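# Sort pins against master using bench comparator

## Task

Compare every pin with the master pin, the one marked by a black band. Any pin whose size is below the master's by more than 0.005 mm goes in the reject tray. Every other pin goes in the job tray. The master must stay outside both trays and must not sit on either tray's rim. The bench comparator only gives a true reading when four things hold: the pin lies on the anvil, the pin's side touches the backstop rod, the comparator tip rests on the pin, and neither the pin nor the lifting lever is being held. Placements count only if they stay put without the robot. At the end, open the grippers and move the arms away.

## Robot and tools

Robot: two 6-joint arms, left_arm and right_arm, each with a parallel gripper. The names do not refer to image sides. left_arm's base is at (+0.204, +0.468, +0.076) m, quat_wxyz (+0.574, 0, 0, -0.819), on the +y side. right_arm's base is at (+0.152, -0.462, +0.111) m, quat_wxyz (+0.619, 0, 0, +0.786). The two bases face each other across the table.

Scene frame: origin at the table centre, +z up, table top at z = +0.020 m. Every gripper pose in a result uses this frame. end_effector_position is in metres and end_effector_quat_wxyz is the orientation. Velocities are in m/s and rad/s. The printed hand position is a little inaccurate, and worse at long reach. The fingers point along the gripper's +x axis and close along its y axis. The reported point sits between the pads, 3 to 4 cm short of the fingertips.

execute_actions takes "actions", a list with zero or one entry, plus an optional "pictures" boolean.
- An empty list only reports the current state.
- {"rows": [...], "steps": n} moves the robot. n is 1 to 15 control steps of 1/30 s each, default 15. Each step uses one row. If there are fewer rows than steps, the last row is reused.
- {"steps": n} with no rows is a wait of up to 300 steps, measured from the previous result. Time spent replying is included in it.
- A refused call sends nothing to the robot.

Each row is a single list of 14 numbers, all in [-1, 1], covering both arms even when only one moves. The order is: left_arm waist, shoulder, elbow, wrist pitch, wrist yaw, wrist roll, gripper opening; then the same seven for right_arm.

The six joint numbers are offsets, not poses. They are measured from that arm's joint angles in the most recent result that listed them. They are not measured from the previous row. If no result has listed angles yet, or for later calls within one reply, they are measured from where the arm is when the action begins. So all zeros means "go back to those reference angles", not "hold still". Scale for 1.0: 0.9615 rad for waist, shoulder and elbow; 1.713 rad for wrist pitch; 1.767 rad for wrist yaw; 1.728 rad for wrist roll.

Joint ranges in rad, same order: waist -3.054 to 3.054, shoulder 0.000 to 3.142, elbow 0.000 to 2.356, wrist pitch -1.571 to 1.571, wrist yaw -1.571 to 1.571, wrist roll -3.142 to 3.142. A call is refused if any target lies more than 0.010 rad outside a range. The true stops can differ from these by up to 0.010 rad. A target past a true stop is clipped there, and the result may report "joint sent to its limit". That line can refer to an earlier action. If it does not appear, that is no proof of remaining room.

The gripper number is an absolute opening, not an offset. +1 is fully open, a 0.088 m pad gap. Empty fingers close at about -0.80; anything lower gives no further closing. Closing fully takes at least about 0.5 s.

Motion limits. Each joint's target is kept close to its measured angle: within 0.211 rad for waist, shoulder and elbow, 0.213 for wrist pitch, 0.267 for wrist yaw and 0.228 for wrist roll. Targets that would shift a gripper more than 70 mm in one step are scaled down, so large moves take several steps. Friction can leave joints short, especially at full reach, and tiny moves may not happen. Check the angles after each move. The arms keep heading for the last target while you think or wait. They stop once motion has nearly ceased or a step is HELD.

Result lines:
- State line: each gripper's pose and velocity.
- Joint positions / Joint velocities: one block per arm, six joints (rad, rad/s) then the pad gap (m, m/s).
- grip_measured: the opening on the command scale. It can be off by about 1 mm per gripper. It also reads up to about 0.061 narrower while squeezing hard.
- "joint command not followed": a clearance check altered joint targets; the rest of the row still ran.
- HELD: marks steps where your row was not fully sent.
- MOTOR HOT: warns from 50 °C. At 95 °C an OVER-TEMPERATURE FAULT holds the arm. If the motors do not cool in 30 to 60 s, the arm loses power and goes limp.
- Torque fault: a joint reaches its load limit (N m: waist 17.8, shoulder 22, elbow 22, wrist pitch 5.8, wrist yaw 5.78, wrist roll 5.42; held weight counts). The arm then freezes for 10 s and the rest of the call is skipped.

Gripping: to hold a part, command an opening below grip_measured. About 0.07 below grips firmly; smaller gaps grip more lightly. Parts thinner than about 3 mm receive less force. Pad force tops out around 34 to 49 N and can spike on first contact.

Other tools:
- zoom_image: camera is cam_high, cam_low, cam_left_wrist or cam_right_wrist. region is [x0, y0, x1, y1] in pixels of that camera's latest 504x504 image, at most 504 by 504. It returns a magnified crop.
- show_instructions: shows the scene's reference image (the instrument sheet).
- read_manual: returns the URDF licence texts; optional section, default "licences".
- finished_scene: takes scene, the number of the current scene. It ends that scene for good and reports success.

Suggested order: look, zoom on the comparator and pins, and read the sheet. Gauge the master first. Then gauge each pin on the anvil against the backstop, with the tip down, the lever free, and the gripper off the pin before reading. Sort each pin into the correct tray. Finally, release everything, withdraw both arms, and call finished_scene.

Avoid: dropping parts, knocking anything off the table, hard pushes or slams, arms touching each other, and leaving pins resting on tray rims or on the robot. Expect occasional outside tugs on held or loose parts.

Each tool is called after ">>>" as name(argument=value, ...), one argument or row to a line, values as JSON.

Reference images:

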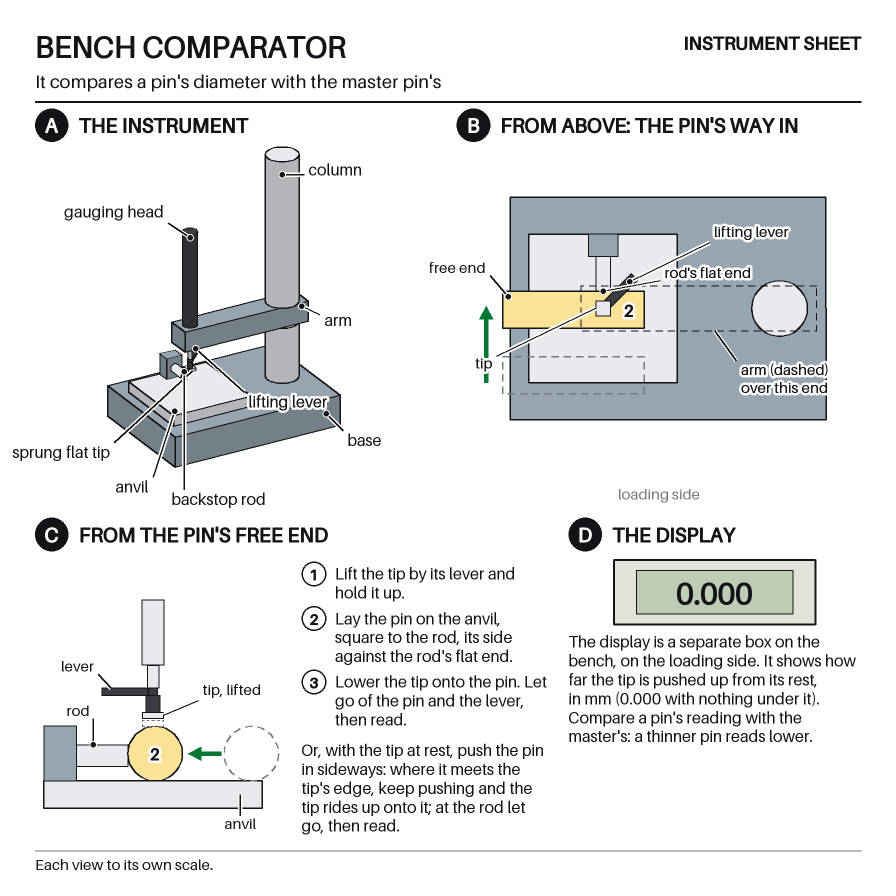

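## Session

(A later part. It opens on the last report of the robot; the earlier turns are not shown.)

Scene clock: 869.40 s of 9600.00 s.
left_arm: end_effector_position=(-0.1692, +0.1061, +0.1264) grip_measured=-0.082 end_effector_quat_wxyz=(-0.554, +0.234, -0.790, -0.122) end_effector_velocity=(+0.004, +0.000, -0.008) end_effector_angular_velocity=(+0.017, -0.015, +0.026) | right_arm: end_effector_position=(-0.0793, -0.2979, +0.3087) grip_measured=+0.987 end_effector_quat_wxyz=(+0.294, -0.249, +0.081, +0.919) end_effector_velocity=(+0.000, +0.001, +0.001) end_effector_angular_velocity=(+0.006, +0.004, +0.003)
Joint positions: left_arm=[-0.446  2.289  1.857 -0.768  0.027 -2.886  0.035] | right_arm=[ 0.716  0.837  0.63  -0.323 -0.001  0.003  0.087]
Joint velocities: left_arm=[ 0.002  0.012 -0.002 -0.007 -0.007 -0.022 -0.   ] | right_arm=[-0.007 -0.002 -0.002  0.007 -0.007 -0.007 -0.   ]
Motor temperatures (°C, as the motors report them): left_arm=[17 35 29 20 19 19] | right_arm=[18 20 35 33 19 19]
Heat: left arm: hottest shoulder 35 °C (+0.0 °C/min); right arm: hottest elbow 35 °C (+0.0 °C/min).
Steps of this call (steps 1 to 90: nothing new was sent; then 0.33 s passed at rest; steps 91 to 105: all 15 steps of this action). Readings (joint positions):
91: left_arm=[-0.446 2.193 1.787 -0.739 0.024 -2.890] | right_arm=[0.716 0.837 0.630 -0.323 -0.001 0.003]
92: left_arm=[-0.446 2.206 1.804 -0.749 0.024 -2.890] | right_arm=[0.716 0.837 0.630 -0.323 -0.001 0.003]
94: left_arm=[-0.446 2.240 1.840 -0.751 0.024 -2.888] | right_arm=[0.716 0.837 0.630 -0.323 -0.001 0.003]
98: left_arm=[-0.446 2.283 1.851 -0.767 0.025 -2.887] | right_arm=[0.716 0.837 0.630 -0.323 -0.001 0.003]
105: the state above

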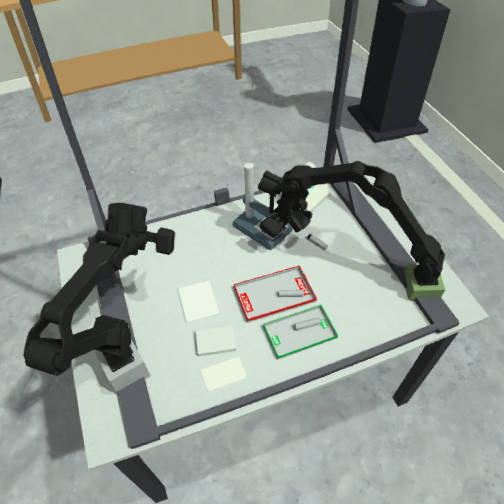

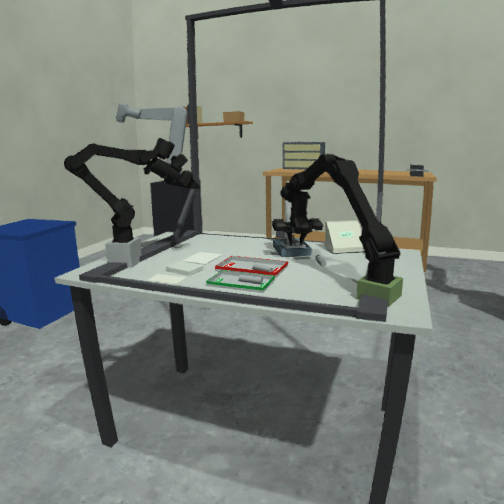

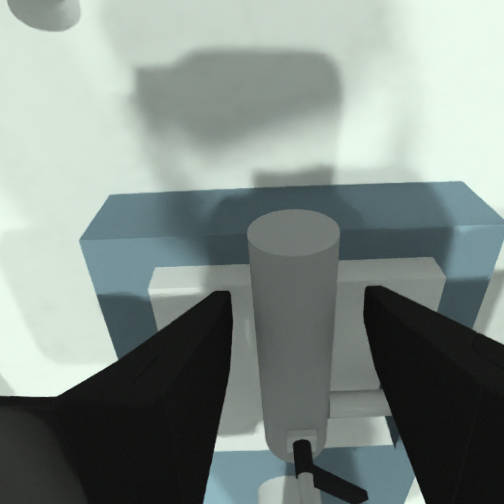

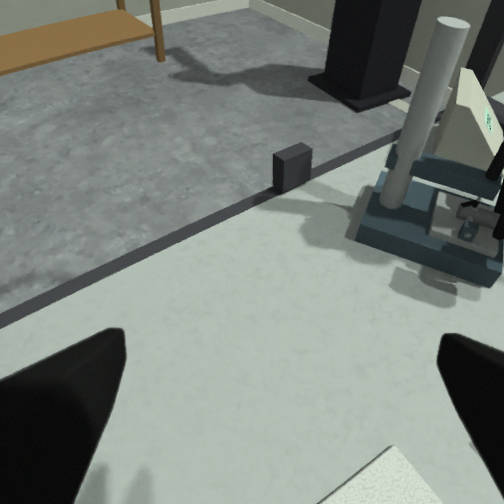

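>>> execute_actions(
  actions=[
    {"rows":[[0,0,0,0,0,0,-0.8,0,0,0,0,0,0,1]],"steps":15},
  ],
  pictures=false,
)

>>> execute_actions(
  actions=[
    {"rows":[[-0.015,0,0,0,0,-0.005,-0.8,0,0,0,0,0,0,1],[-0.03,0,0,0,0,-0.01,-0.8,0,0,0,0,0,0,1],[-0.045,0,0,0,0,-0.014,-0.8,0,0,0,0,0,0,1],[-0.06,0,0,0,0,-0.018,-0.8,0,0,0,0,0,0,1],[-0.075,0,0,0,0,-0.02,-0.8,0,0,0,0,0,0,1]],"steps":15},
  ],
)

Scene clock: 874.53 s of 9600.00 s.
left_arm: end_effector_position=(-0.1696, +0.1067, +0.1264) grip_measured=-0.455 end_effector_quat_wxyz=(-0.554, +0.233, -0.790, -0.122) end_effector_velocity=(+0.001, +0.001, +0.002) end_effector_angular_velocity=(+0.003, -0.001, +0.021) | right_arm: end_effector_position=(-0.0793, -0.2979, +0.3087) grip_measured=+0.987 end_effector_quat_wxyz=(+0.294, -0.249, +0.081, +0.919) end_effector_velocity=(+0.000, -0.001, -0.001) end_effector_angular_velocity=(-0.002, -0.007, +0.008)
Joint positions: left_arm=[-0.447  2.289  1.857 -0.768  0.028 -2.886  0.017] | right_arm=[ 0.716  0.837  0.63  -0.323 -0.001  0.003  0.087]
Joint velocities: left_arm=[-0.002 -0.007 -0.002 -0.007 -0.007 -0.022 -0.   ] | right_arm=[-0.002  0.002  0.002 -0.007 -0.007 -0.007 -0.   ]
Motor temperatures (°C, as the motors report them): left_arm=[17 35 29 20 19 19] | right_arm=[18 20 35 33 19 19]
Heat: left arm: hottest shoulder 35 °C (+0.0 °C/min); right arm: hottest elbow 35 °C (+0.0 °C/min).
Steps of this call (steps 1 to 15: the robot went on to your last target; steps 16 to 90: nothing new was sent; then 1.63 s passed at rest; steps 91 to 105: all 15 steps of this action). Readings (joint positions):
91: left_arm=[-0.446 2.289 1.857 -0.768 0.027 -2.886] | right_arm=[0.716 0.837 0.630 -0.323 -0.001 0.003]
92: left_arm=[-0.446 2.289 1.857 -0.768 0.027 -2.886] | right_arm=[0.716 0.837 0.630 -0.323 -0.001 0.003]
94: left_arm=[-0.447 2.289 1.857 -0.769 0.028 -2.886] | right_arm=[0.716 0.837 0.630 -0.323 -0.001 0.003]
98: left_arm=[-0.447 2.289 1.857 -0.768 0.028 -2.886] | right_arm=[0.716 0.837 0.630 -0.323 -0.001 0.003]
105: the state above

Scene clock: 875.03 s of 9600.00 s.
left_arm: end_effector_position=(-0.1940, +0.1343, +0.1262) grip_measured=-0.455 end_effector_quat_wxyz=(-0.556, +0.215, -0.795, -0.113) end_effector_velocity=(-0.001, -0.001, +0.001) end_effector_angular_velocity=(-0.008, +0.003, +0.007) | right_arm: end_effector_position=(-0.0793, -0.2979, +0.3087) grip_measured=+0.987 end_effector_quat_wxyz=(+0.294, -0.249, +0.081, +0.919) end_effector_velocity=(-0.000, -0.003, -0.002) end_effector_angular_velocity=(-0.018, +0.004, +0.013)
Joint positions: left_arm=[-0.519  2.289  1.857 -0.77   0.023 -2.918  0.017] | right_arm=[ 0.716  0.837  0.63  -0.323 -0.001  0.003  0.087]
Joint velocities: left_arm=[-0.002 -0.002 -0.002  0.007 -0.007 -0.007 -0.   ] | right_arm=[-0.002 -0.002 -0.002 -0.007 -0.022  0.007 -0.   ]
Motor temperatures (°C, as the motors report them): left_arm=[17 35 29 20 19 19] | right_arm=[18 20 35 33 19 19]
Heat: left arm: hottest shoulder 35 °C (+0.0 °C/min); right arm: hottest elbow 35 °C (+0.0 °C/min).
Steps of this call (steps 1 to 15: all 15 steps of this action). Readings (joint positions):
1: left_arm=[-0.447 2.289 1.857 -0.768 0.028 -2.886] | right_arm=[0.716 0.837 0.630 -0.323 -0.001 0.003]
2: left_arm=[-0.448 2.289 1.857 -0.768 0.026 -2.889] | right_arm=[0.716 0.837 0.630 -0.323 -0.001 0.003]
4: left_arm=[-0.458 2.289 1.857 -0.768 0.023 -2.900] | right_arm=[0.716 0.837 0.630 -0.323 -0.001 0.003]
8: left_arm=[-0.504 2.289 1.857 -0.768 0.023 -2.913] | right_arm=[0.716 0.837 0.630 -0.323 -0.001 0.003]
15: the state above

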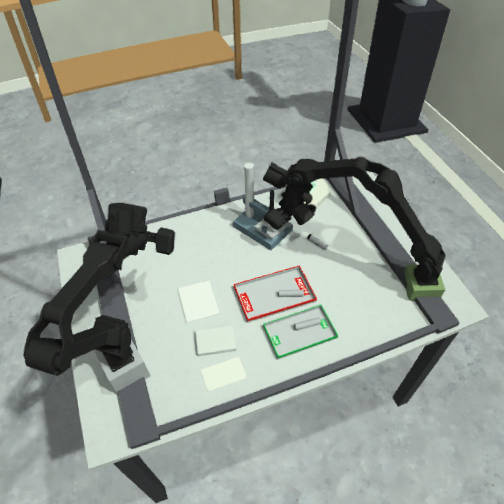

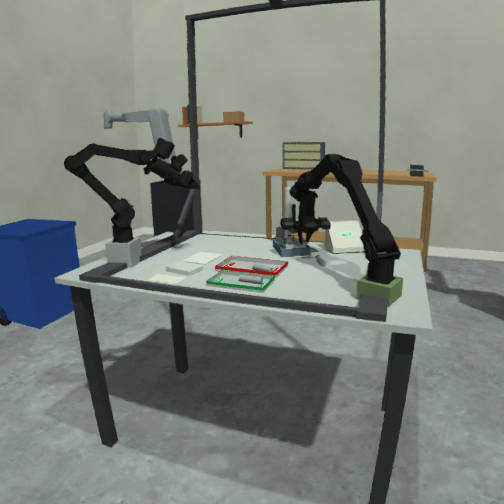

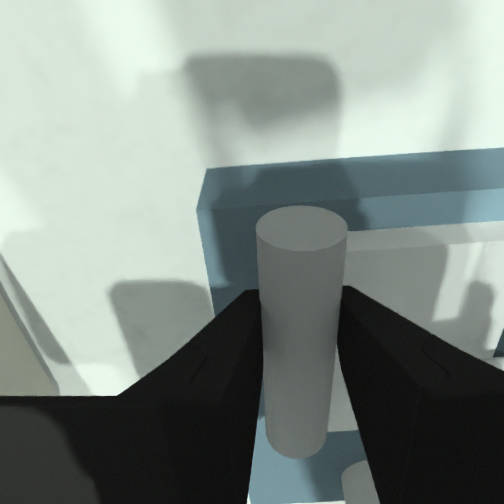

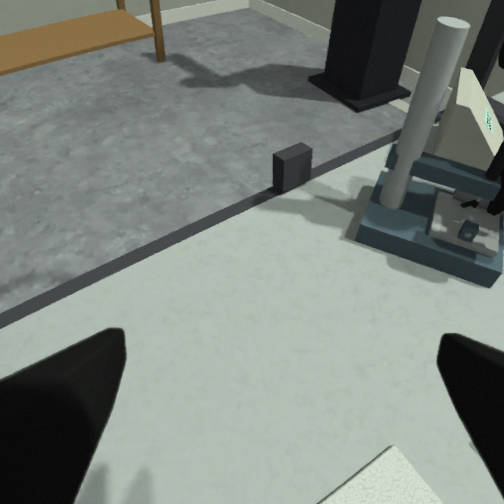

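>>> execute_actions(
  actions=[
    {"rows":[[0,-0.04,0,0,0,0,-0.8,0,0,0,0,0,0,1],[0,-0.04,0,0,0,0,-0.8,0,0,0,0,0,0,1],[0,-0.09,0,0,0,0,-0.8,0,0,0,0,0,0,1],[0,-0.09,0,0,0,0,-0.8,0,0,0,0,0,0,1],[0,-0.09,0,0,0,0,-0.8,0,0,0,0,0,0,1],[0,-0.09,0,0,0,0,-0.8,0,0,0,0,0,0,1],[0,-0.415,-0.59,0.094,0,-0.094,-0.8,0,0,0,0,0,0,1]],"steps":15},
  ],
  pictures=false,
)

>>> execute_actions(
  actions=[
    {"steps":15},
  ],
  pictures=false,
)

>>> execute_actions(
  actions=[
    {"rows":[[0.54,0,0,0,0,0,-0.8,0,0,0,0,0,0,1]],"steps":15},
  ],
  pictures=false,
)

>>> execute_actions(
  actions=[
    {"steps":10},
  ],
)

Scene clock: 881.20 s of 9600.00 s.
left_arm: end_effector_position=(-0.1294, +0.1892, +0.1641) grip_measured=-0.455 end_effector_quat_wxyz=(-0.512, +0.264, -0.801, -0.163) end_effector_velocity=(+0.185, +0.154, -0.300) end_effector_angular_velocity=(+0.590, -0.683, +0.067) | right_arm: end_effector_position=(-0.0793, -0.2979, +0.3087) grip_measured=+0.987 end_effector_quat_wxyz=(+0.294, -0.249, +0.081, +0.919) end_effector_velocity=(-0.000, +0.001, +0.001) end_effector_angular_velocity=(+0.012, +0.000, -0.000)
Joint positions: left_arm=[-0.519  1.88   1.362 -0.617  0.023 -3.071  0.017] | right_arm=[ 0.716  0.837  0.63  -0.323 -0.001  0.003  0.087]
Joint velocities: left_arm=[-0.002 -0.002 -0.896 -0.007 -0.022 -0.066 -0.   ] | right_arm=[ 0.002 -0.002 -0.002  0.007  0.007 -0.007 -0.   ]
Motor temperatures (°C, as the motors report them): left_arm=[17 36 29 20 19 19] | right_arm=[18 20 35 33 19 19]
Heat: left arm: hottest shoulder 36 °C (+0.0 °C/min); right arm: hottest elbow 35 °C (+0.0 °C/min).
Steps of this call (steps 1 to 15: the robot went on to your last target; steps 16 to 90: nothing new was sent; then 2.67 s passed at rest; steps 91 to 105: all 15 steps of this action). Readings (joint positions):
91: left_arm=[-0.519 2.285 1.857 -0.770 0.023 -2.918] | right_arm=[0.716 0.837 0.630 -0.323 -0.001 0.003]
92: left_arm=[-0.519 2.284 1.857 -0.770 0.023 -2.918] | right_arm=[0.716 0.837 0.630 -0.323 -0.001 0.003]
94: left_arm=[-0.519 2.267 1.855 -0.771 0.023 -2.918] | right_arm=[0.716 0.837 0.630 -0.323 -0.001 0.003]
98: left_arm=[-0.519 2.156 1.742 -0.671 0.023 -3.000] | right_arm=[0.716 0.837 0.630 -0.323 -0.001 0.003]
105: the state above

Scene clock: 881.70 s of 9600.00 s.
left_arm: end_effector_position=(-0.1134, +0.2028, +0.1312) grip_measured=-0.455 end_effector_quat_wxyz=(-0.546, +0.255, -0.778, -0.179) end_effector_velocity=(-0.001, -0.001, +0.001) end_effector_angular_velocity=(-0.004, +0.006, +0.021) | right_arm: end_effector_position=(-0.0793, -0.2979, +0.3087) grip_measured=+0.987 end_effector_quat_wxyz=(+0.294, -0.249, +0.081, +0.919) end_effector_velocity=(-0.000, -0.003, -0.002) end_effector_angular_velocity=(-0.008, -0.003, +0.020)
Joint positions: left_arm=[-0.519  1.901  1.285 -0.61   0.023 -3.075  0.017] | right_arm=[ 0.716  0.837  0.63  -0.323 -0.001  0.003  0.087]
Joint velocities: left_arm=[-0.002 -0.002 -0.002  0.007 -0.007 -0.022  0.   ] | right_arm=[-0.002 -0.002 -0.002 -0.007 -0.022 -0.007  0.   ]
Motor temperatures (°C, as the motors report them): left_arm=[17 36 29 20 19 19] | right_arm=[18 20 35 33 19 19]
Heat: left arm: hottest shoulder 36 °C (+0.0 °C/min); right arm: hottest elbow 35 °C (+0.0 °C/min).
Steps of this call (steps 1 to 15: the robot went on to your last target). Readings (joint positions):
1: left_arm=[-0.519 1.882 1.337 -0.617 0.023 -3.072] | right_arm=[0.716 0.837 0.630 -0.323 -0.001 0.003]
2: left_arm=[-0.519 1.891 1.316 -0.617 0.023 -3.073] | right_arm=[0.716 0.837 0.630 -0.323 -0.001 0.003]
4: left_arm=[-0.519 1.904 1.291 -0.617 0.023 -3.075] | right_arm=[0.716 0.837 0.630 -0.323 -0.001 0.003]
8: left_arm=[-0.519 1.902 1.285 -0.610 0.023 -3.075] | right_arm=[0.716 0.837 0.630 -0.323 -0.001 0.003]
15: the state above

Scene clock: 882.20 s of 9600.00 s.
left_arm: end_effector_position=(+0.0658, +0.0780, +0.1312) grip_measured=-0.454 end_effector_quat_wxyz=(-0.482, +0.453, -0.681, -0.314) end_effector_velocity=(-0.038, +0.019, -0.003) end_effector_angular_velocity=(+0.029, -0.000, -0.096) | right_arm: end_effector_position=(-0.0793, -0.2979, +0.3087) grip_measured=+0.987 end_effector_quat_wxyz=(+0.294, -0.249, +0.081, +0.919) end_effector_velocity=(+0.002, -0.002, -0.002) end_effector_angular_velocity=(-0.008, -0.015, +0.008)
Joint positions: left_arm=[ 0.011  1.901  1.285 -0.61   0.015 -3.075  0.017] | right_arm=[ 0.716  0.837  0.63  -0.323 -0.001  0.003  0.087]
Joint velocities: left_arm=[-0.1    0.002 -0.002 -0.022  0.007 -0.007 -0.   ] | right_arm=[-0.002 -0.002  0.002 -0.022 -0.007 -0.007  0.   ]
Motor temperatures (°C, as the motors report them): left_arm=[17 36 29 20 19 19] | right_arm=[18 20 35 33 19 19]
Heat: left arm: hottest shoulder 36 °C (+0.0 °C/min); right arm: hottest elbow 35 °C (+0.0 °C/min).
Steps of this call (steps 1 to 15: all 15 steps of this action). Readings (joint positions):
1: left_arm=[-0.505 1.901 1.285 -0.610 0.037 -3.075] | right_arm=[0.716 0.837 0.630 -0.323 -0.001 0.003]
2: left_arm=[-0.471 1.901 1.285 -0.610 0.043 -3.075] | right_arm=[0.716 0.837 0.630 -0.323 -0.001 0.003]
4: left_arm=[-0.374 1.901 1.285 -0.610 0.036 -3.075] | right_arm=[0.716 0.837 0.630 -0.323 -0.001 0.003]
8: left_arm=[-0.157 1.901 1.285 -0.610 0.031 -3.075] | right_arm=[0.716 0.837 0.630 -0.323 -0.001 0.003]
15: the state above

Scene clock: 882.53 s of 9600.00 s.
left_arm: end_effector_position=(+0.0611, +0.0797, +0.1312) grip_measured=-0.454 end_effector_quat_wxyz=(-0.483, +0.448, -0.685, -0.312) end_effector_velocity=(-0.002, +0.001, +0.001) end_effector_angular_velocity=(+0.004, +0.003, -0.012) | right_arm: end_effector_position=(-0.0793, -0.2979, +0.3087) grip_measured=+0.987 end_effector_quat_wxyz=(+0.294, -0.249, +0.081, +0.919) end_effector_velocity=(+0.002, -0.002, -0.005) end_effector_angular_velocity=(-0.000, -0.027, +0.015)
Joint positions: left_arm=[ 0.     1.901  1.285 -0.61   0.018 -3.075  0.017] | right_arm=[ 0.716  0.837  0.63  -0.323 -0.001  0.003  0.087]
Joint velocities: left_arm=[-0.002 -0.002  0.002 -0.007  0.007  0.007  0.   ] | right_arm=[-0.002 -0.002 -0.002 -0.022 -0.007 -0.022 -0.   ]
Motor temperatures (°C, as the motors report them): left_arm=[17 36 29 20 19 19] | right_arm=[18 20 35 33 19 19]
Heat: left arm: hottest shoulder 36 °C (+0.0 °C/min); right arm: hottest elbow 35 °C (+0.0 °C/min).
Steps of this call (steps 1 to 10: the robot went on to your last target). Readings (joint positions):
1: left_arm=[0.008 1.901 1.285 -0.610 0.016 -3.075] | right_arm=[0.716 0.837 0.630 -0.323 -0.001 0.003]
2: left_arm=[0.004 1.901 1.285 -0.610 0.017 -3.075] | right_arm=[0.716 0.837 0.630 -0.323 -0.001 0.003]
4: left_arm=[0.001 1.901 1.285 -0.610 0.018 -3.075] | right_arm=[0.716 0.837 0.630 -0.323 -0.001 0.003]
8: left_arm=[0.000 1.901 1.285 -0.610 0.018 -3.075] | right_arm=[0.716 0.837 0.630 -0.323 -0.001 0.003]
10: the state above

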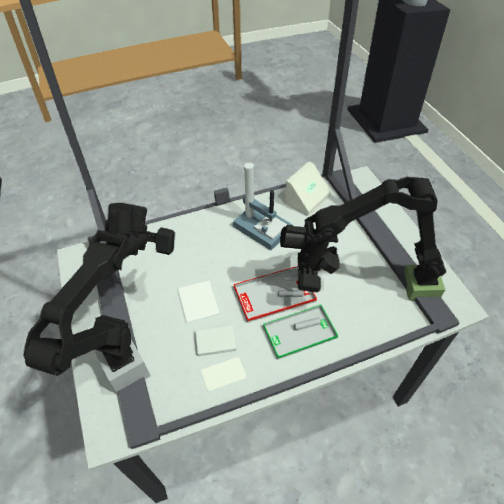

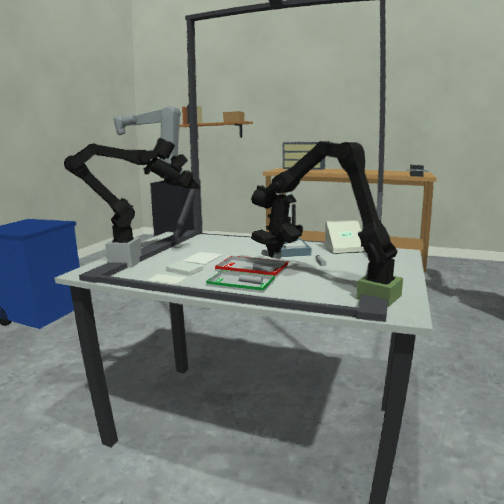

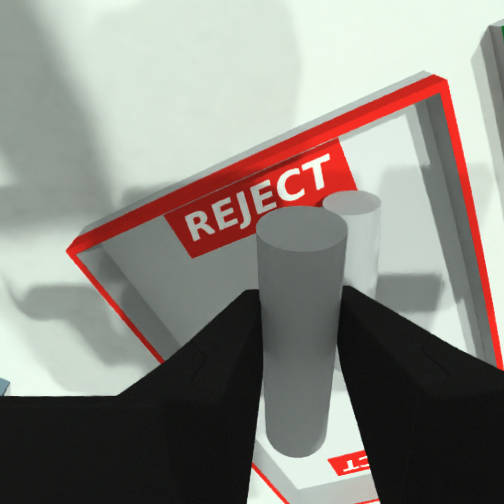

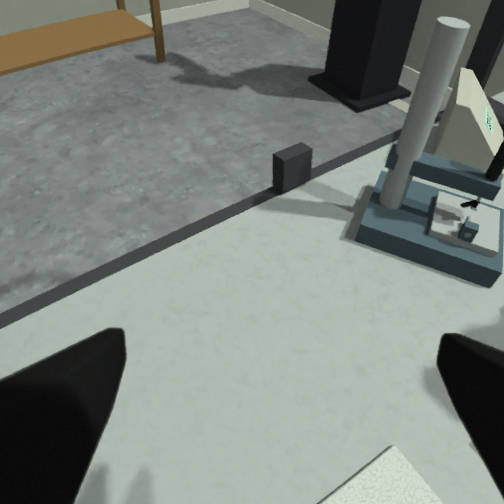

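>>> execute_actions(
  actions=[
    {"rows":[[0,0.02,-0.05,0.07,0,0,-0.8,0,0,0,0,0,0,1],[0,0.04,-0.09,0.137,0,0,-0.8,0,0,0,0,0,0,1],[0,0.06,-0.09,0.137,0,0,-0.8,0,0,0,0,0,0,1]],"steps":15},
  ],
)

Scene clock: 891.33 s of 9600.00 s.
left_arm: end_effector_position=(+0.0556, +0.0651, +0.0991) grip_measured=-0.454 end_effector_quat_wxyz=(-0.455, +0.462, -0.703, -0.291) end_effector_velocity=(+0.003, +0.001, -0.000) end_effector_angular_velocity=(+0.001, -0.018, +0.013) | right_arm: end_effector_position=(-0.0793, -0.2979, +0.3087) grip_measured=+0.987 end_effector_quat_wxyz=(+0.294, -0.249, +0.081, +0.919) end_effector_velocity=(-0.000, -0.000, +0.002) end_effector_angular_velocity=(+0.009, +0.008, +0.008)
Joint positions: left_arm=[-0.     1.961  1.198 -0.379  0.019 -3.075  0.017] | right_arm=[ 0.716  0.837  0.63  -0.323 -0.001  0.003  0.087]
Joint velocities: left_arm=[-0.002 -0.002 -0.002 -0.007 -0.022 -0.007 -0.   ] | right_arm=[-0.002 -0.007 -0.002  0.007 -0.007 -0.007 -0.   ]
Motor temperatures (°C, as the motors report them): left_arm=[17 36 29 20 19 19] | right_arm=[18 20 36 33 19 19]
Heat: left arm: hottest shoulder 36 °C (+1.0 °C/min); right arm: hottest elbow 36 °C (+1.0 °C/min).
Steps of this call (steps 1 to 30: the robot went on to your last target; steps 31 to 90: nothing new was sent; then 5.30 s passed at rest; steps 91 to 105: all 15 steps of this action). Readings (joint positions):
91: left_arm=[0.000 1.902 1.277 -0.589 0.018 -3.075] | right_arm=[0.716 0.837 0.630 -0.323 -0.001 0.003]
92: left_arm=[0.000 1.904 1.257 -0.531 0.018 -3.075] | right_arm=[0.716 0.837 0.630 -0.323 -0.001 0.003]
94: left_arm=[0.000 1.925 1.234 -0.433 0.018 -3.075] | right_arm=[0.716 0.837 0.630 -0.323 -0.001 0.003]
98: left_arm=[0.000 1.958 1.203 -0.398 0.018 -3.075] | right_arm=[0.716 0.837 0.630 -0.323 -0.001 0.003]
105: the state above

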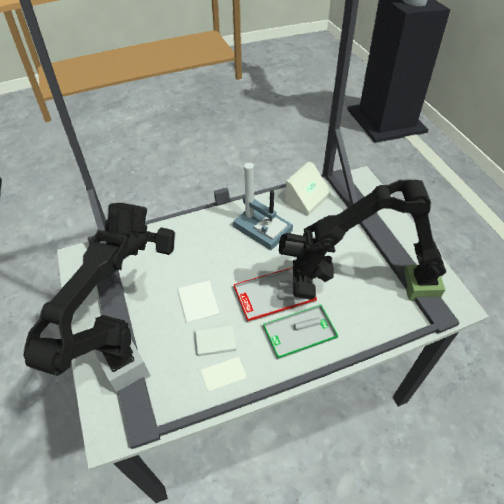

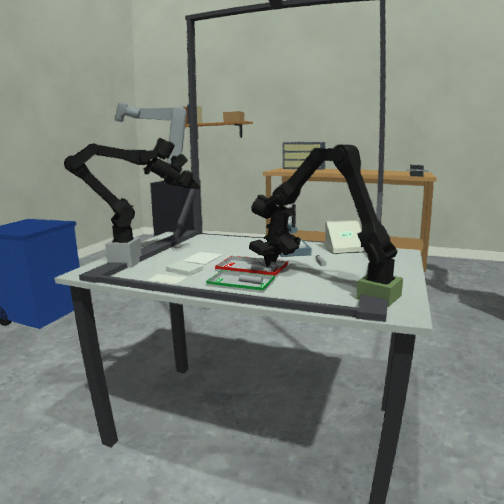

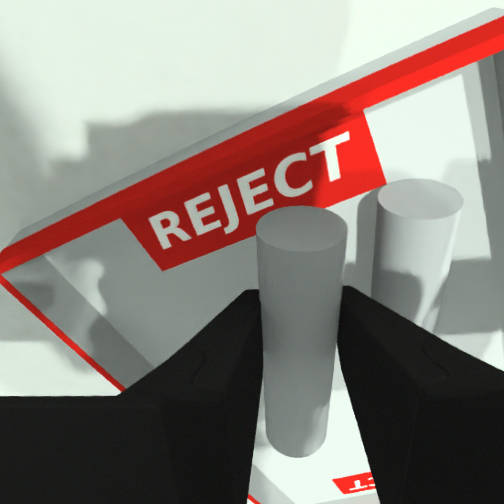

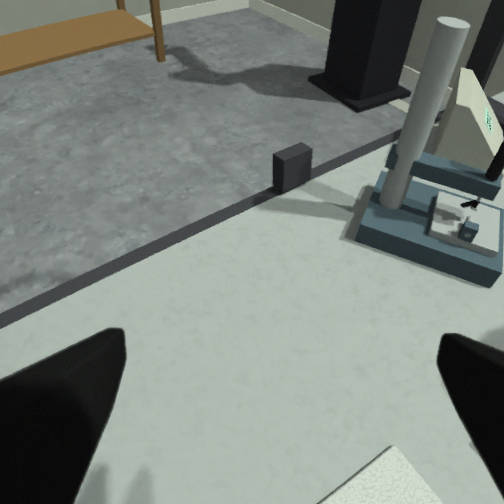

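>>> execute_actions(
  actions=[
    {"rows":[[0.01,0.025,0.04,-0.007,0,0,-0.8,0,0,0,0,0,0,1],[0.02,0.053,0.077,-0.013,0,0,-0.8,0,0,0,0,0,0,1]],"steps":15},
  ],
)

Scene clock: 899.57 s of 9600.00 s.
left_arm: end_effector_position=(+0.0590, +0.0521, +0.0960) grip_measured=-0.454 end_effector_quat_wxyz=(-0.455, +0.467, -0.698, -0.298) end_effector_velocity=(+0.001, +0.002, -0.002) end_effector_angular_velocity=(+0.008, -0.013, -0.006) | right_arm: end_effector_position=(-0.0793, -0.2979, +0.3087) grip_measured=+0.987 end_effector_quat_wxyz=(+0.294, -0.249, +0.081, +0.919) end_effector_velocity=(-0.002, -0.003, -0.001) end_effector_angular_velocity=(-0.008, -0.003, +0.025)
Joint positions: left_arm=[ 0.017  2.008  1.257 -0.4    0.019 -3.075  0.017] | right_arm=[ 0.716  0.837  0.63  -0.323 -0.001  0.003  0.087]
Joint velocities: left_arm=[-0.002  0.002 -0.002 -0.007 -0.007  0.007 -0.   ] | right_arm=[ 0.002  0.002  0.002 -0.007 -0.022 -0.007  0.   ]
Motor temperatures (°C, as the motors report them): left_arm=[17 36 29 20 19 19] | right_arm=[18 20 36 33 19 19]
Heat: left arm: hottest shoulder 36 °C (+1.0 °C/min); right arm: hottest elbow 36 °C (+1.0 °C/min).
Steps of this call (steps 1 to 15: the robot went on to your last target; steps 16 to 220: nothing new was sent; then 0.40 s passed at rest; steps 221 to 235: all 15 steps of this action). Readings (joint positions):
221: left_arm=[0.000 1.964 1.201 -0.381 0.019 -3.075] | right_arm=[0.716 0.837 0.630 -0.323 -0.001 0.003]
222: left_arm=[0.002 1.973 1.213 -0.390 0.019 -3.075] | right_arm=[0.716 0.837 0.630 -0.323 -0.001 0.003]
224: left_arm=[0.007 1.993 1.240 -0.394 0.019 -3.075] | right_arm=[0.716 0.837 0.630 -0.323 -0.001 0.003]
228: left_arm=[0.017 2.006 1.256 -0.398 0.019 -3.075] | right_arm=[0.716 0.837 0.630 -0.323 -0.001 0.003]
235: the state above

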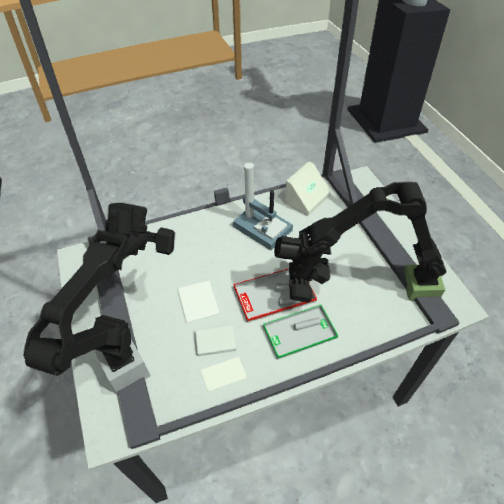

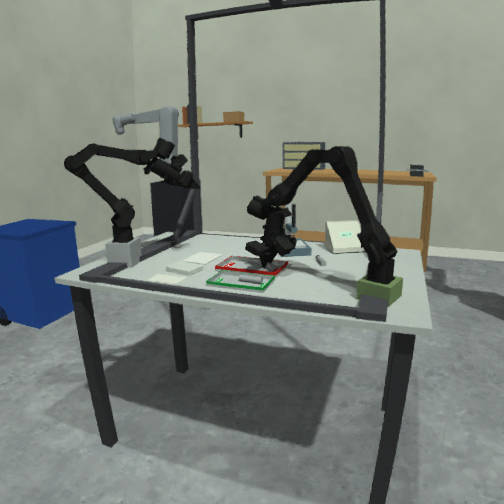

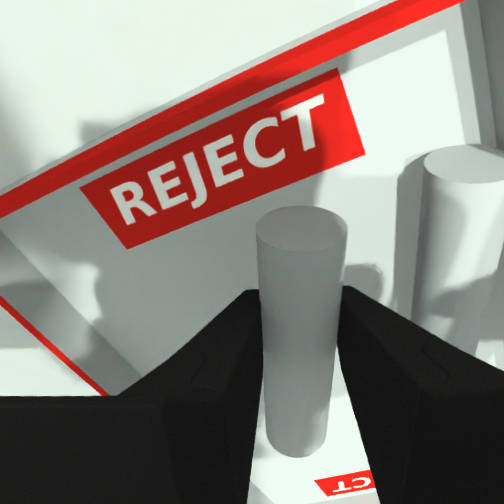

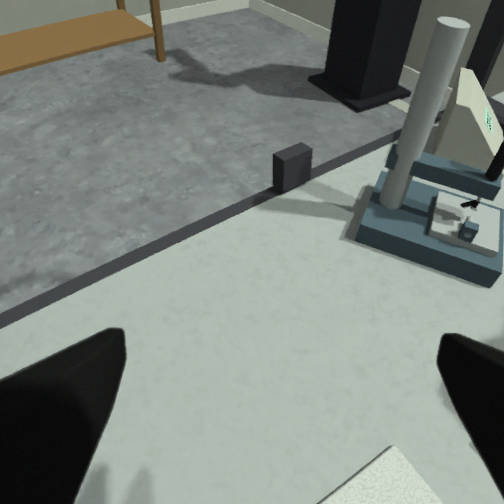

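>>> execute_actions(
  actions=[
    {"rows":[[0,-0.01,-0.02,0,0,0.06,-0.8,0,0,0,0,0,0,1],[0,-0.02,-0.04,0.007,0,0.12,-0.8,0,0,0,0,0,0,1]],"steps":15},
  ],
)

Scene clock: 906.20 s of 9600.00 s.
left_arm: end_effector_position=(+0.0622, +0.0613, +0.0873) grip_measured=-0.454 end_effector_quat_wxyz=(-0.508, +0.414, -0.719, -0.232) end_effector_velocity=(-0.001, +0.002, +0.002) end_effector_angular_velocity=(-0.001, -0.010, -0.011) | right_arm: end_effector_position=(-0.0793, -0.2979, +0.3087) grip_measured=+0.987 end_effector_quat_wxyz=(+0.294, -0.249, +0.081, +0.919) end_effector_velocity=(-0.000, -0.002, +0.000) end_effector_angular_velocity=(+0.001, -0.004, +0.012)
Joint positions: left_arm=[ 0.017  2.004  1.222 -0.392  0.019 -2.874  0.017] | right_arm=[ 0.716  0.837  0.63  -0.323 -0.001  0.003  0.087]
Joint velocities: left_arm=[-0.007 -0.007 -0.002 -0.007 -0.007  0.007 -0.   ] | right_arm=[ 0.002 -0.002  0.002 -0.007 -0.007 -0.007 -0.   ]
Motor temperatures (°C, as the motors report them): left_arm=[17 36 29 20 19 19] | right_arm=[18 20 36 33 19 19]
Heat: left arm: hottest shoulder 36 °C (+1.0 °C/min); right arm: hottest elbow 36 °C (+1.0 °C/min).
Steps of this call (steps 1 to 15: the robot went on to your last target; steps 16 to 184: nothing new was sent; steps 185 to 199: all 15 steps of this action). Readings (joint positions):
185: left_arm=[0.017 2.008 1.256 -0.400 0.019 -3.054] | right_arm=[0.716 0.837 0.630 -0.323 -0.001 0.003]
186: left_arm=[0.017 2.007 1.251 -0.398 0.019 -3.001] | right_arm=[0.716 0.837 0.630 -0.323 -0.001 0.003]
188: left_arm=[0.017 2.005 1.237 -0.396 0.019 -2.928] | right_arm=[0.716 0.837 0.630 -0.323 -0.001 0.003]
192: left_arm=[0.017 2.005 1.222 -0.396 0.019 -2.884] | right_arm=[0.716 0.837 0.630 -0.323 -0.001 0.003]
199: the state above

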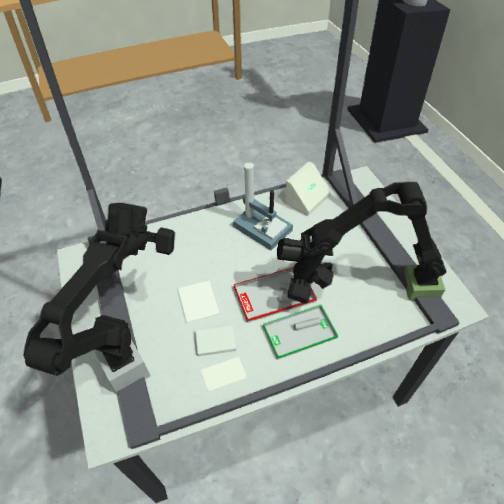

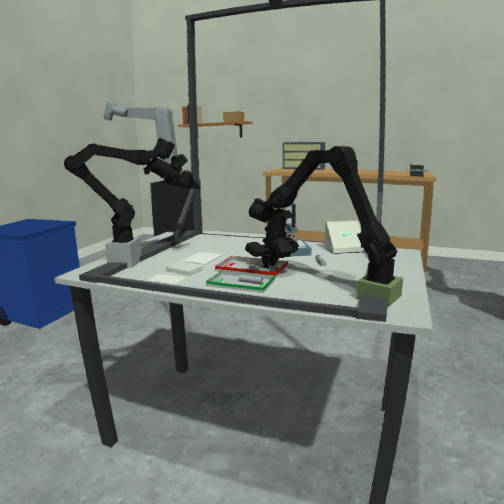

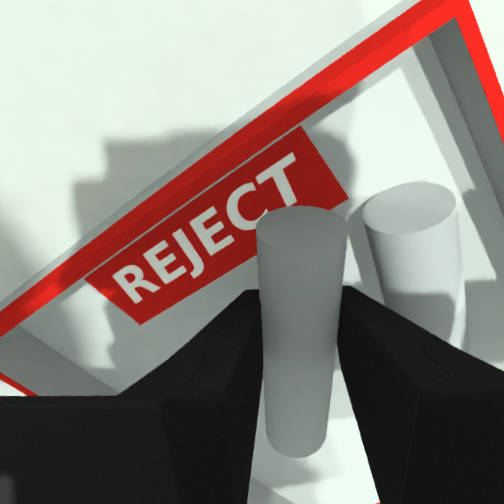

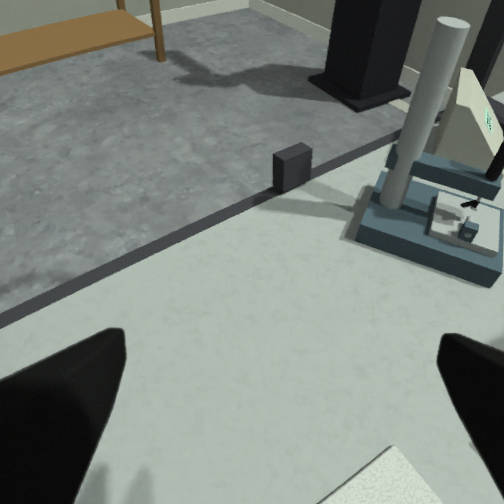

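Wrong direction. Go opposite (through −π? limit −3.142).

>>> execute_actions(
  actions=[
    {"rows":[[0,0,0,0,0,-0.08,-0.8,0,0,0,0,0,0,1],[0.01,0,0,0,0,-0.152,-0.8,0,0,0,0,0,0,1]],"steps":15},
  ],
)

Scene clock: 913.83 s of 9600.00 s.
left_arm: end_effector_position=(+0.0648, +0.0604, +0.0873) grip_measured=-0.454 end_effector_quat_wxyz=(-0.449, +0.477, -0.682, -0.324) end_effector_velocity=(+0.001, +0.002, -0.000) end_effector_angular_velocity=(+0.008, -0.001, +0.021) | right_arm: end_effector_position=(-0.0793, -0.2979, +0.3087) grip_measured=+0.987 end_effector_quat_wxyz=(+0.294, -0.249, +0.081, +0.919) end_effector_velocity=(+0.001, -0.002, -0.004) end_effector_angular_velocity=(-0.001, -0.014, +0.023)
Joint positions: left_arm=[ 0.024  2.004  1.222 -0.392  0.019 -3.13   0.017] | right_arm=[ 0.716  0.837  0.63  -0.323 -0.001  0.003  0.087]
Joint velocities: left_arm=[-0.002 -0.002 -0.002 -0.007 -0.007 -0.022  0.   ] | right_arm=[-0.007 -0.002 -0.007 -0.007 -0.022 -0.022  0.   ]
Motor temperatures (°C, as the motors report them): left_arm=[17 36 29 20 19 19] | right_arm=[18 20 36 33 19 19]
Heat: left arm: hottest shoulder 36 °C (+1.0 °C/min); right arm: hottest elbow 36 °C (+1.0 °C/min).
Steps of this call (steps 1 to 15: the robot went on to your last target; steps 16 to 90: nothing new was sent; then 4.13 s passed at rest; steps 91 to 105: all 15 steps of this action). Readings (joint positions):
91: left_arm=[0.017 2.004 1.222 -0.392 0.019 -2.903] | right_arm=[0.716 0.837 0.630 -0.323 -0.001 0.003]
92: left_arm=[0.017 2.004 1.222 -0.392 0.019 -2.967] | right_arm=[0.716 0.837 0.630 -0.323 -0.001 0.003]
94: left_arm=[0.020 2.004 1.222 -0.392 0.019 -3.060] | right_arm=[0.716 0.837 0.630 -0.323 -0.001 0.003]
98: left_arm=[0.024 2.004 1.222 -0.392 0.019 -3.117] | right_arm=[0.716 0.837 0.630 -0.323 -0.001 0.003]
105: the state above

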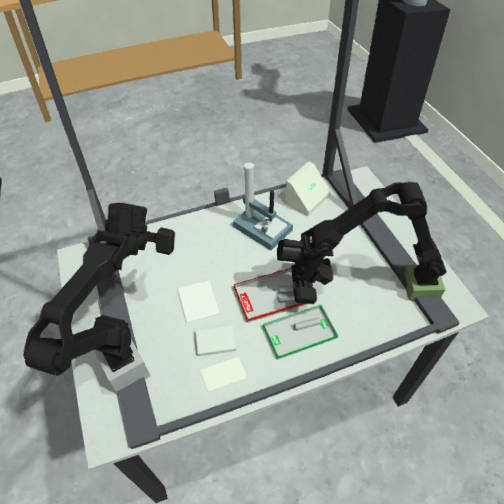

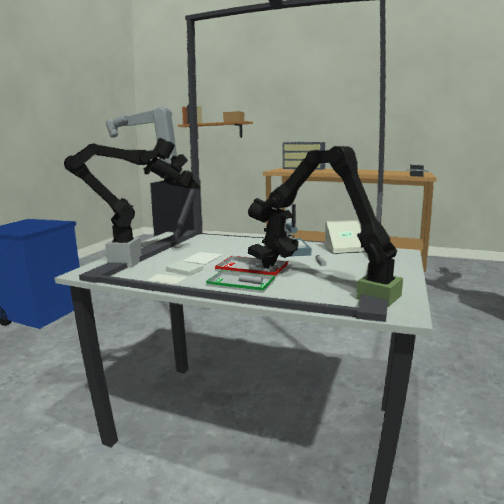

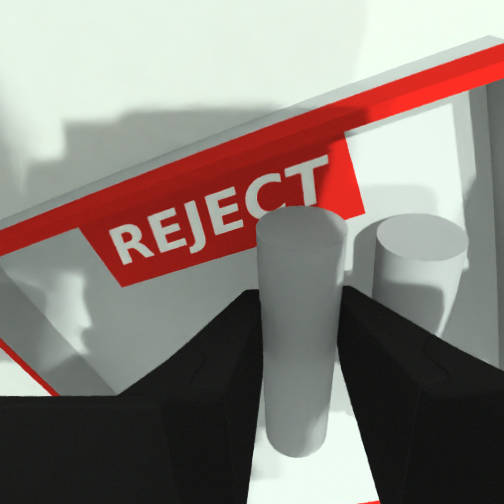

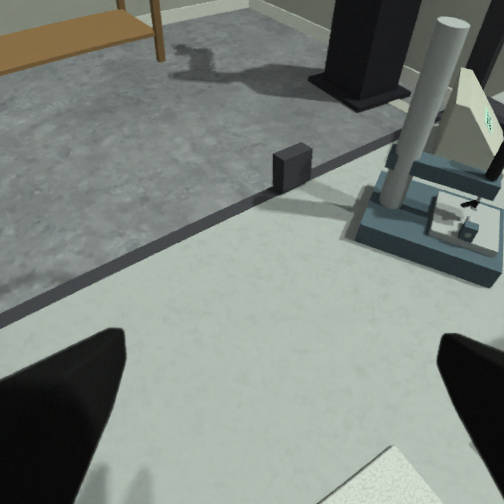

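>>> execute_actions(
  actions=[
    {"rows":[[0,0.008,0,0,0,0,-0.8,0,0,0,0,0,0,1],[0,0.008,0,0,0,0,-0.6,0,0,0,0,0,0,1],[0,0.008,0,0,0,0,-0.45,0,0,0,0,0,0,1],[0,0.008,0,0,0,0,-0.35,0,0,0,0,0,0,1],[0,0.008,0,0,0,0,-0.25,0,0,0,0,0,0,1]],"steps":15},
  ],
  pictures=false,
)

>>> execute_actions(
  actions=[
    {"rows":[[0,-0.06,0,0,0,0,-0.25,0,0,0,0,0,0,1],[0,-0.12,0,0,0,0,-0.25,0,0,0,0,0,0,1],[0,-0.2,0,-0.05,0,0,-0.25,0,0,0,0,0,0,1],[0,-0.35,0,-0.05,0,0,-0.25,0,0,0,0,0,0,1]],"steps":15},
  ],
  pictures=false,
)

>>> execute_actions(
  actions=[
    {"rows":[[0,-0.5,-0.3,-0.1,0,0.1,0.5,0,0,0,0,0,0,1]],"steps":15},
  ],
)

Scene clock: 921.97 s of 9600.00 s.
left_arm: end_effector_position=(+0.0649, +0.0606, +0.0862) grip_measured=-0.256 end_effector_quat_wxyz=(-0.450, +0.477, -0.681, -0.325) end_effector_velocity=(+0.003, +0.001, +0.002) end_effector_angular_velocity=(+0.003, +0.001, +0.026) | right_arm: end_effector_position=(-0.0793, -0.2979, +0.3087) grip_measured=+0.987 end_effector_quat_wxyz=(+0.294, -0.249, +0.081, +0.919) end_effector_velocity=(-0.001, -0.000, +0.001) end_effector_angular_velocity=(+0.017, -0.003, +0.015)
Joint positions: left_arm=[ 0.024  2.007  1.222 -0.392  0.019 -3.131  0.026] | right_arm=[ 0.716  0.837  0.63  -0.323 -0.001  0.003  0.087]
Joint velocities: left_arm=[ 0.002 -0.007 -0.002 -0.007 -0.007 -0.022  0.002] | right_arm=[-0.002 -0.002 -0.002  0.007 -0.007 -0.022 -0.   ]
Motor temperatures (°C, as the motors report them): left_arm=[17 36 28 20 19 19] | right_arm=[18 20 36 33 19 19]
Heat: left arm: hottest shoulder 36 °C (+1.0 °C/min); right arm: hottest elbow 36 °C (+1.0 °C/min).
Steps of this call (steps 1 to 15: the robot went on to your last target; steps 16 to 90: nothing new was sent; then 4.63 s passed at rest; steps 91 to 105: all 15 steps of this action). Readings (joint positions):
91: left_arm=[0.024 2.005 1.222 -0.392 0.019 -3.131] | right_arm=[0.716 0.837 0.630 -0.323 -0.001 0.003]
92: left_arm=[0.024 2.005 1.222 -0.392 0.019 -3.131] | right_arm=[0.716 0.837 0.630 -0.323 -0.001 0.003]
94: left_arm=[0.024 2.006 1.222 -0.392 0.019 -3.131] | right_arm=[0.716 0.837 0.630 -0.323 -0.001 0.003]
98: left_arm=[0.024 2.007 1.222 -0.392 0.019 -3.131] | right_arm=[0.716 0.837 0.630 -0.323 -0.001 0.003]
105: the state above

Scene clock: 922.47 s of 9600.00 s.
left_arm: end_effector_position=(+0.0664, +0.0653, +0.2209) grip_measured=-0.252 end_effector_quat_wxyz=(-0.357, +0.516, -0.735, -0.256) end_effector_velocity=(+0.006, +0.019, -0.066) end_effector_angular_velocity=(+0.183, -0.063, +0.008) | right_arm: end_effector_position=(-0.0793, -0.2979, +0.3087) grip_measured=+0.987 end_effector_quat_wxyz=(+0.294, -0.249, +0.081, +0.919) end_effector_velocity=(+0.002, -0.002, -0.005) end_effector_angular_velocity=(-0.011, -0.019, +0.008)
Joint positions: left_arm=[ 0.024  1.665  1.23  -0.476  0.019 -3.131  0.027] | right_arm=[ 0.716  0.837  0.63  -0.323 -0.001  0.003  0.087]
Joint velocities: left_arm=[-0.002  0.081 -0.076 -0.037 -0.007 -0.007  0.   ] | right_arm=[-0.002 -0.002 -0.002 -0.022 -0.007 -0.007 -0.   ]
Motor temperatures (°C, as the motors report them): left_arm=[17 36 28 20 19 19] | right_arm=[18 20 36 33 19 19]
Heat: left arm: hottest shoulder 36 °C (+1.0 °C/min); right arm: hottest elbow 36 °C (+1.0 °C/min).
Steps of this call (steps 1 to 15: all 15 steps of this action). Readings (joint positions):
1: left_arm=[0.024 2.000 1.222 -0.392 0.019 -3.131] | right_arm=[0.716 0.837 0.630 -0.323 -0.001 0.003]
2: left_arm=[0.024 1.985 1.220 -0.393 0.019 -3.131] | right_arm=[0.716 0.837 0.630 -0.323 -0.001 0.003]
4: left_arm=[0.024 1.920 1.216 -0.436 0.019 -3.131] | right_arm=[0.716 0.837 0.630 -0.323 -0.001 0.003]
8: left_arm=[0.024 1.726 1.221 -0.460 0.019 -3.131] | right_arm=[0.716 0.837 0.630 -0.323 -0.001 0.003]
15: the state above

Scene clock: 922.97 s of 9600.00 s.
left_arm: end_effector_position=(+0.1027, +0.1734, +0.2580) grip_measured=+0.496 end_effector_quat_wxyz=(-0.387, +0.489, -0.759, -0.185) end_effector_velocity=(+0.009, +0.015, -0.027) end_effector_angular_velocity=(+0.091, -0.043, +0.022) | right_arm: end_effector_position=(-0.0793, -0.2979, +0.3087) grip_measured=+0.987 end_effector_quat_wxyz=(+0.294, -0.249, +0.081, +0.919) end_effector_velocity=(+0.001, -0.001, -0.001) end_effector_angular_velocity=(+0.001, -0.004, +0.008)
Joint positions: left_arm=[ 0.024  1.183  0.952 -0.646  0.019 -2.964  0.063] | right_arm=[ 0.716  0.837  0.63  -0.323 -0.001  0.003  0.087]
Joint velocities: left_arm=[ 0.002 -0.002 -0.051 -0.051 -0.022 -0.007  0.001] | right_arm=[-0.002 -0.007 -0.002 -0.007 -0.007 -0.007 -0.   ]
Motor temperatures (°C, as the motors report them): left_arm=[17 36 28 20 19 19] | right_arm=[18 20 36 33 19 19]
Heat: left arm: hottest shoulder 36 °C (+1.0 °C/min); right arm: hottest elbow 36 °C (+1.0 °C/min).
Steps of this call (steps 1 to 15: all 15 steps of this action). Readings (joint positions):
1: left_arm=[0.024 1.640 1.199 -0.480 0.019 -3.096] | right_arm=[0.716 0.837 0.630 -0.323 -0.001 0.003]
2: left_arm=[0.024 1.599 1.152 -0.534 0.019 -3.057] | right_arm=[0.716 0.837 0.630 -0.323 -0.001 0.003]
4: left_arm=[0.024 1.476 1.033 -0.615 0.019 -3.007] | right_arm=[0.716 0.837 0.630 -0.323 -0.001 0.003]
8: left_arm=[0.024 1.259 0.954 -0.640 0.019 -2.972] | right_arm=[0.716 0.837 0.630 -0.323 -0.001 0.003]
15: the state above

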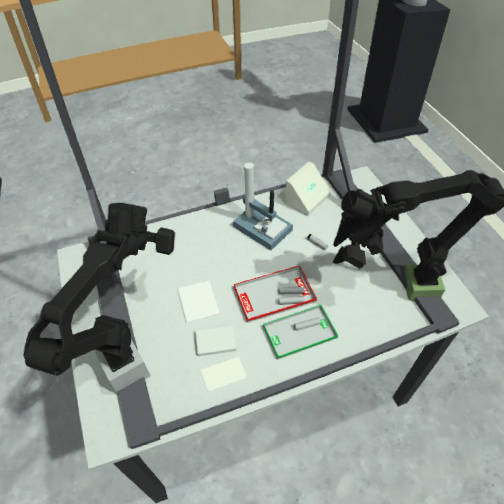

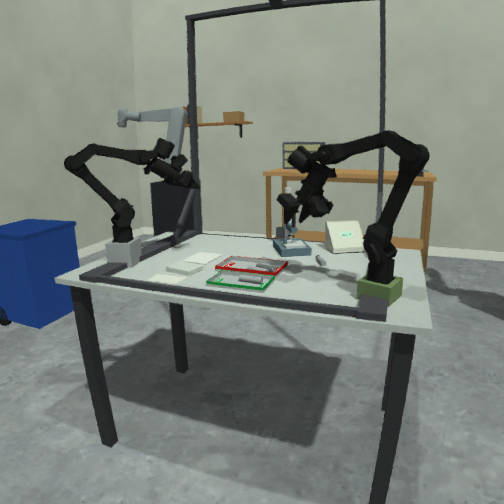

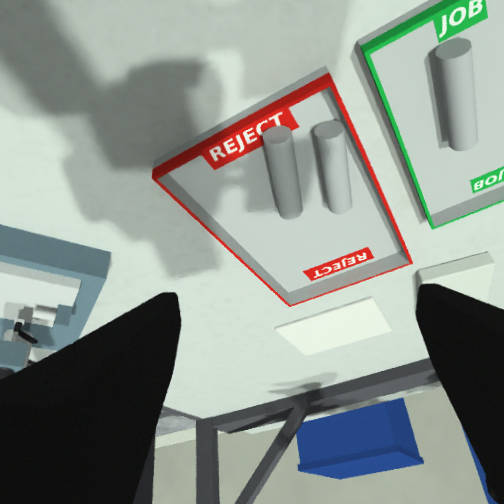

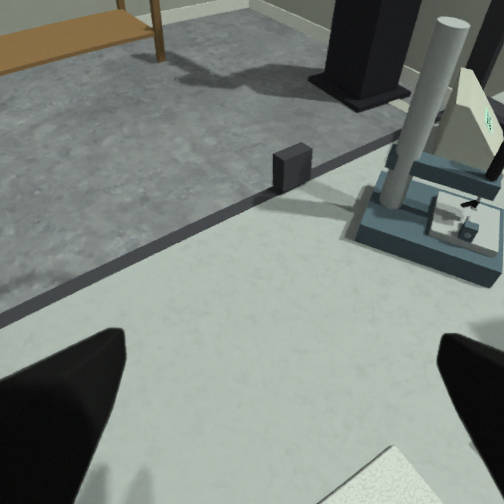

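All placed.

>>> finished_scene(
  scene=1,
)

The scene is finished: the task was done.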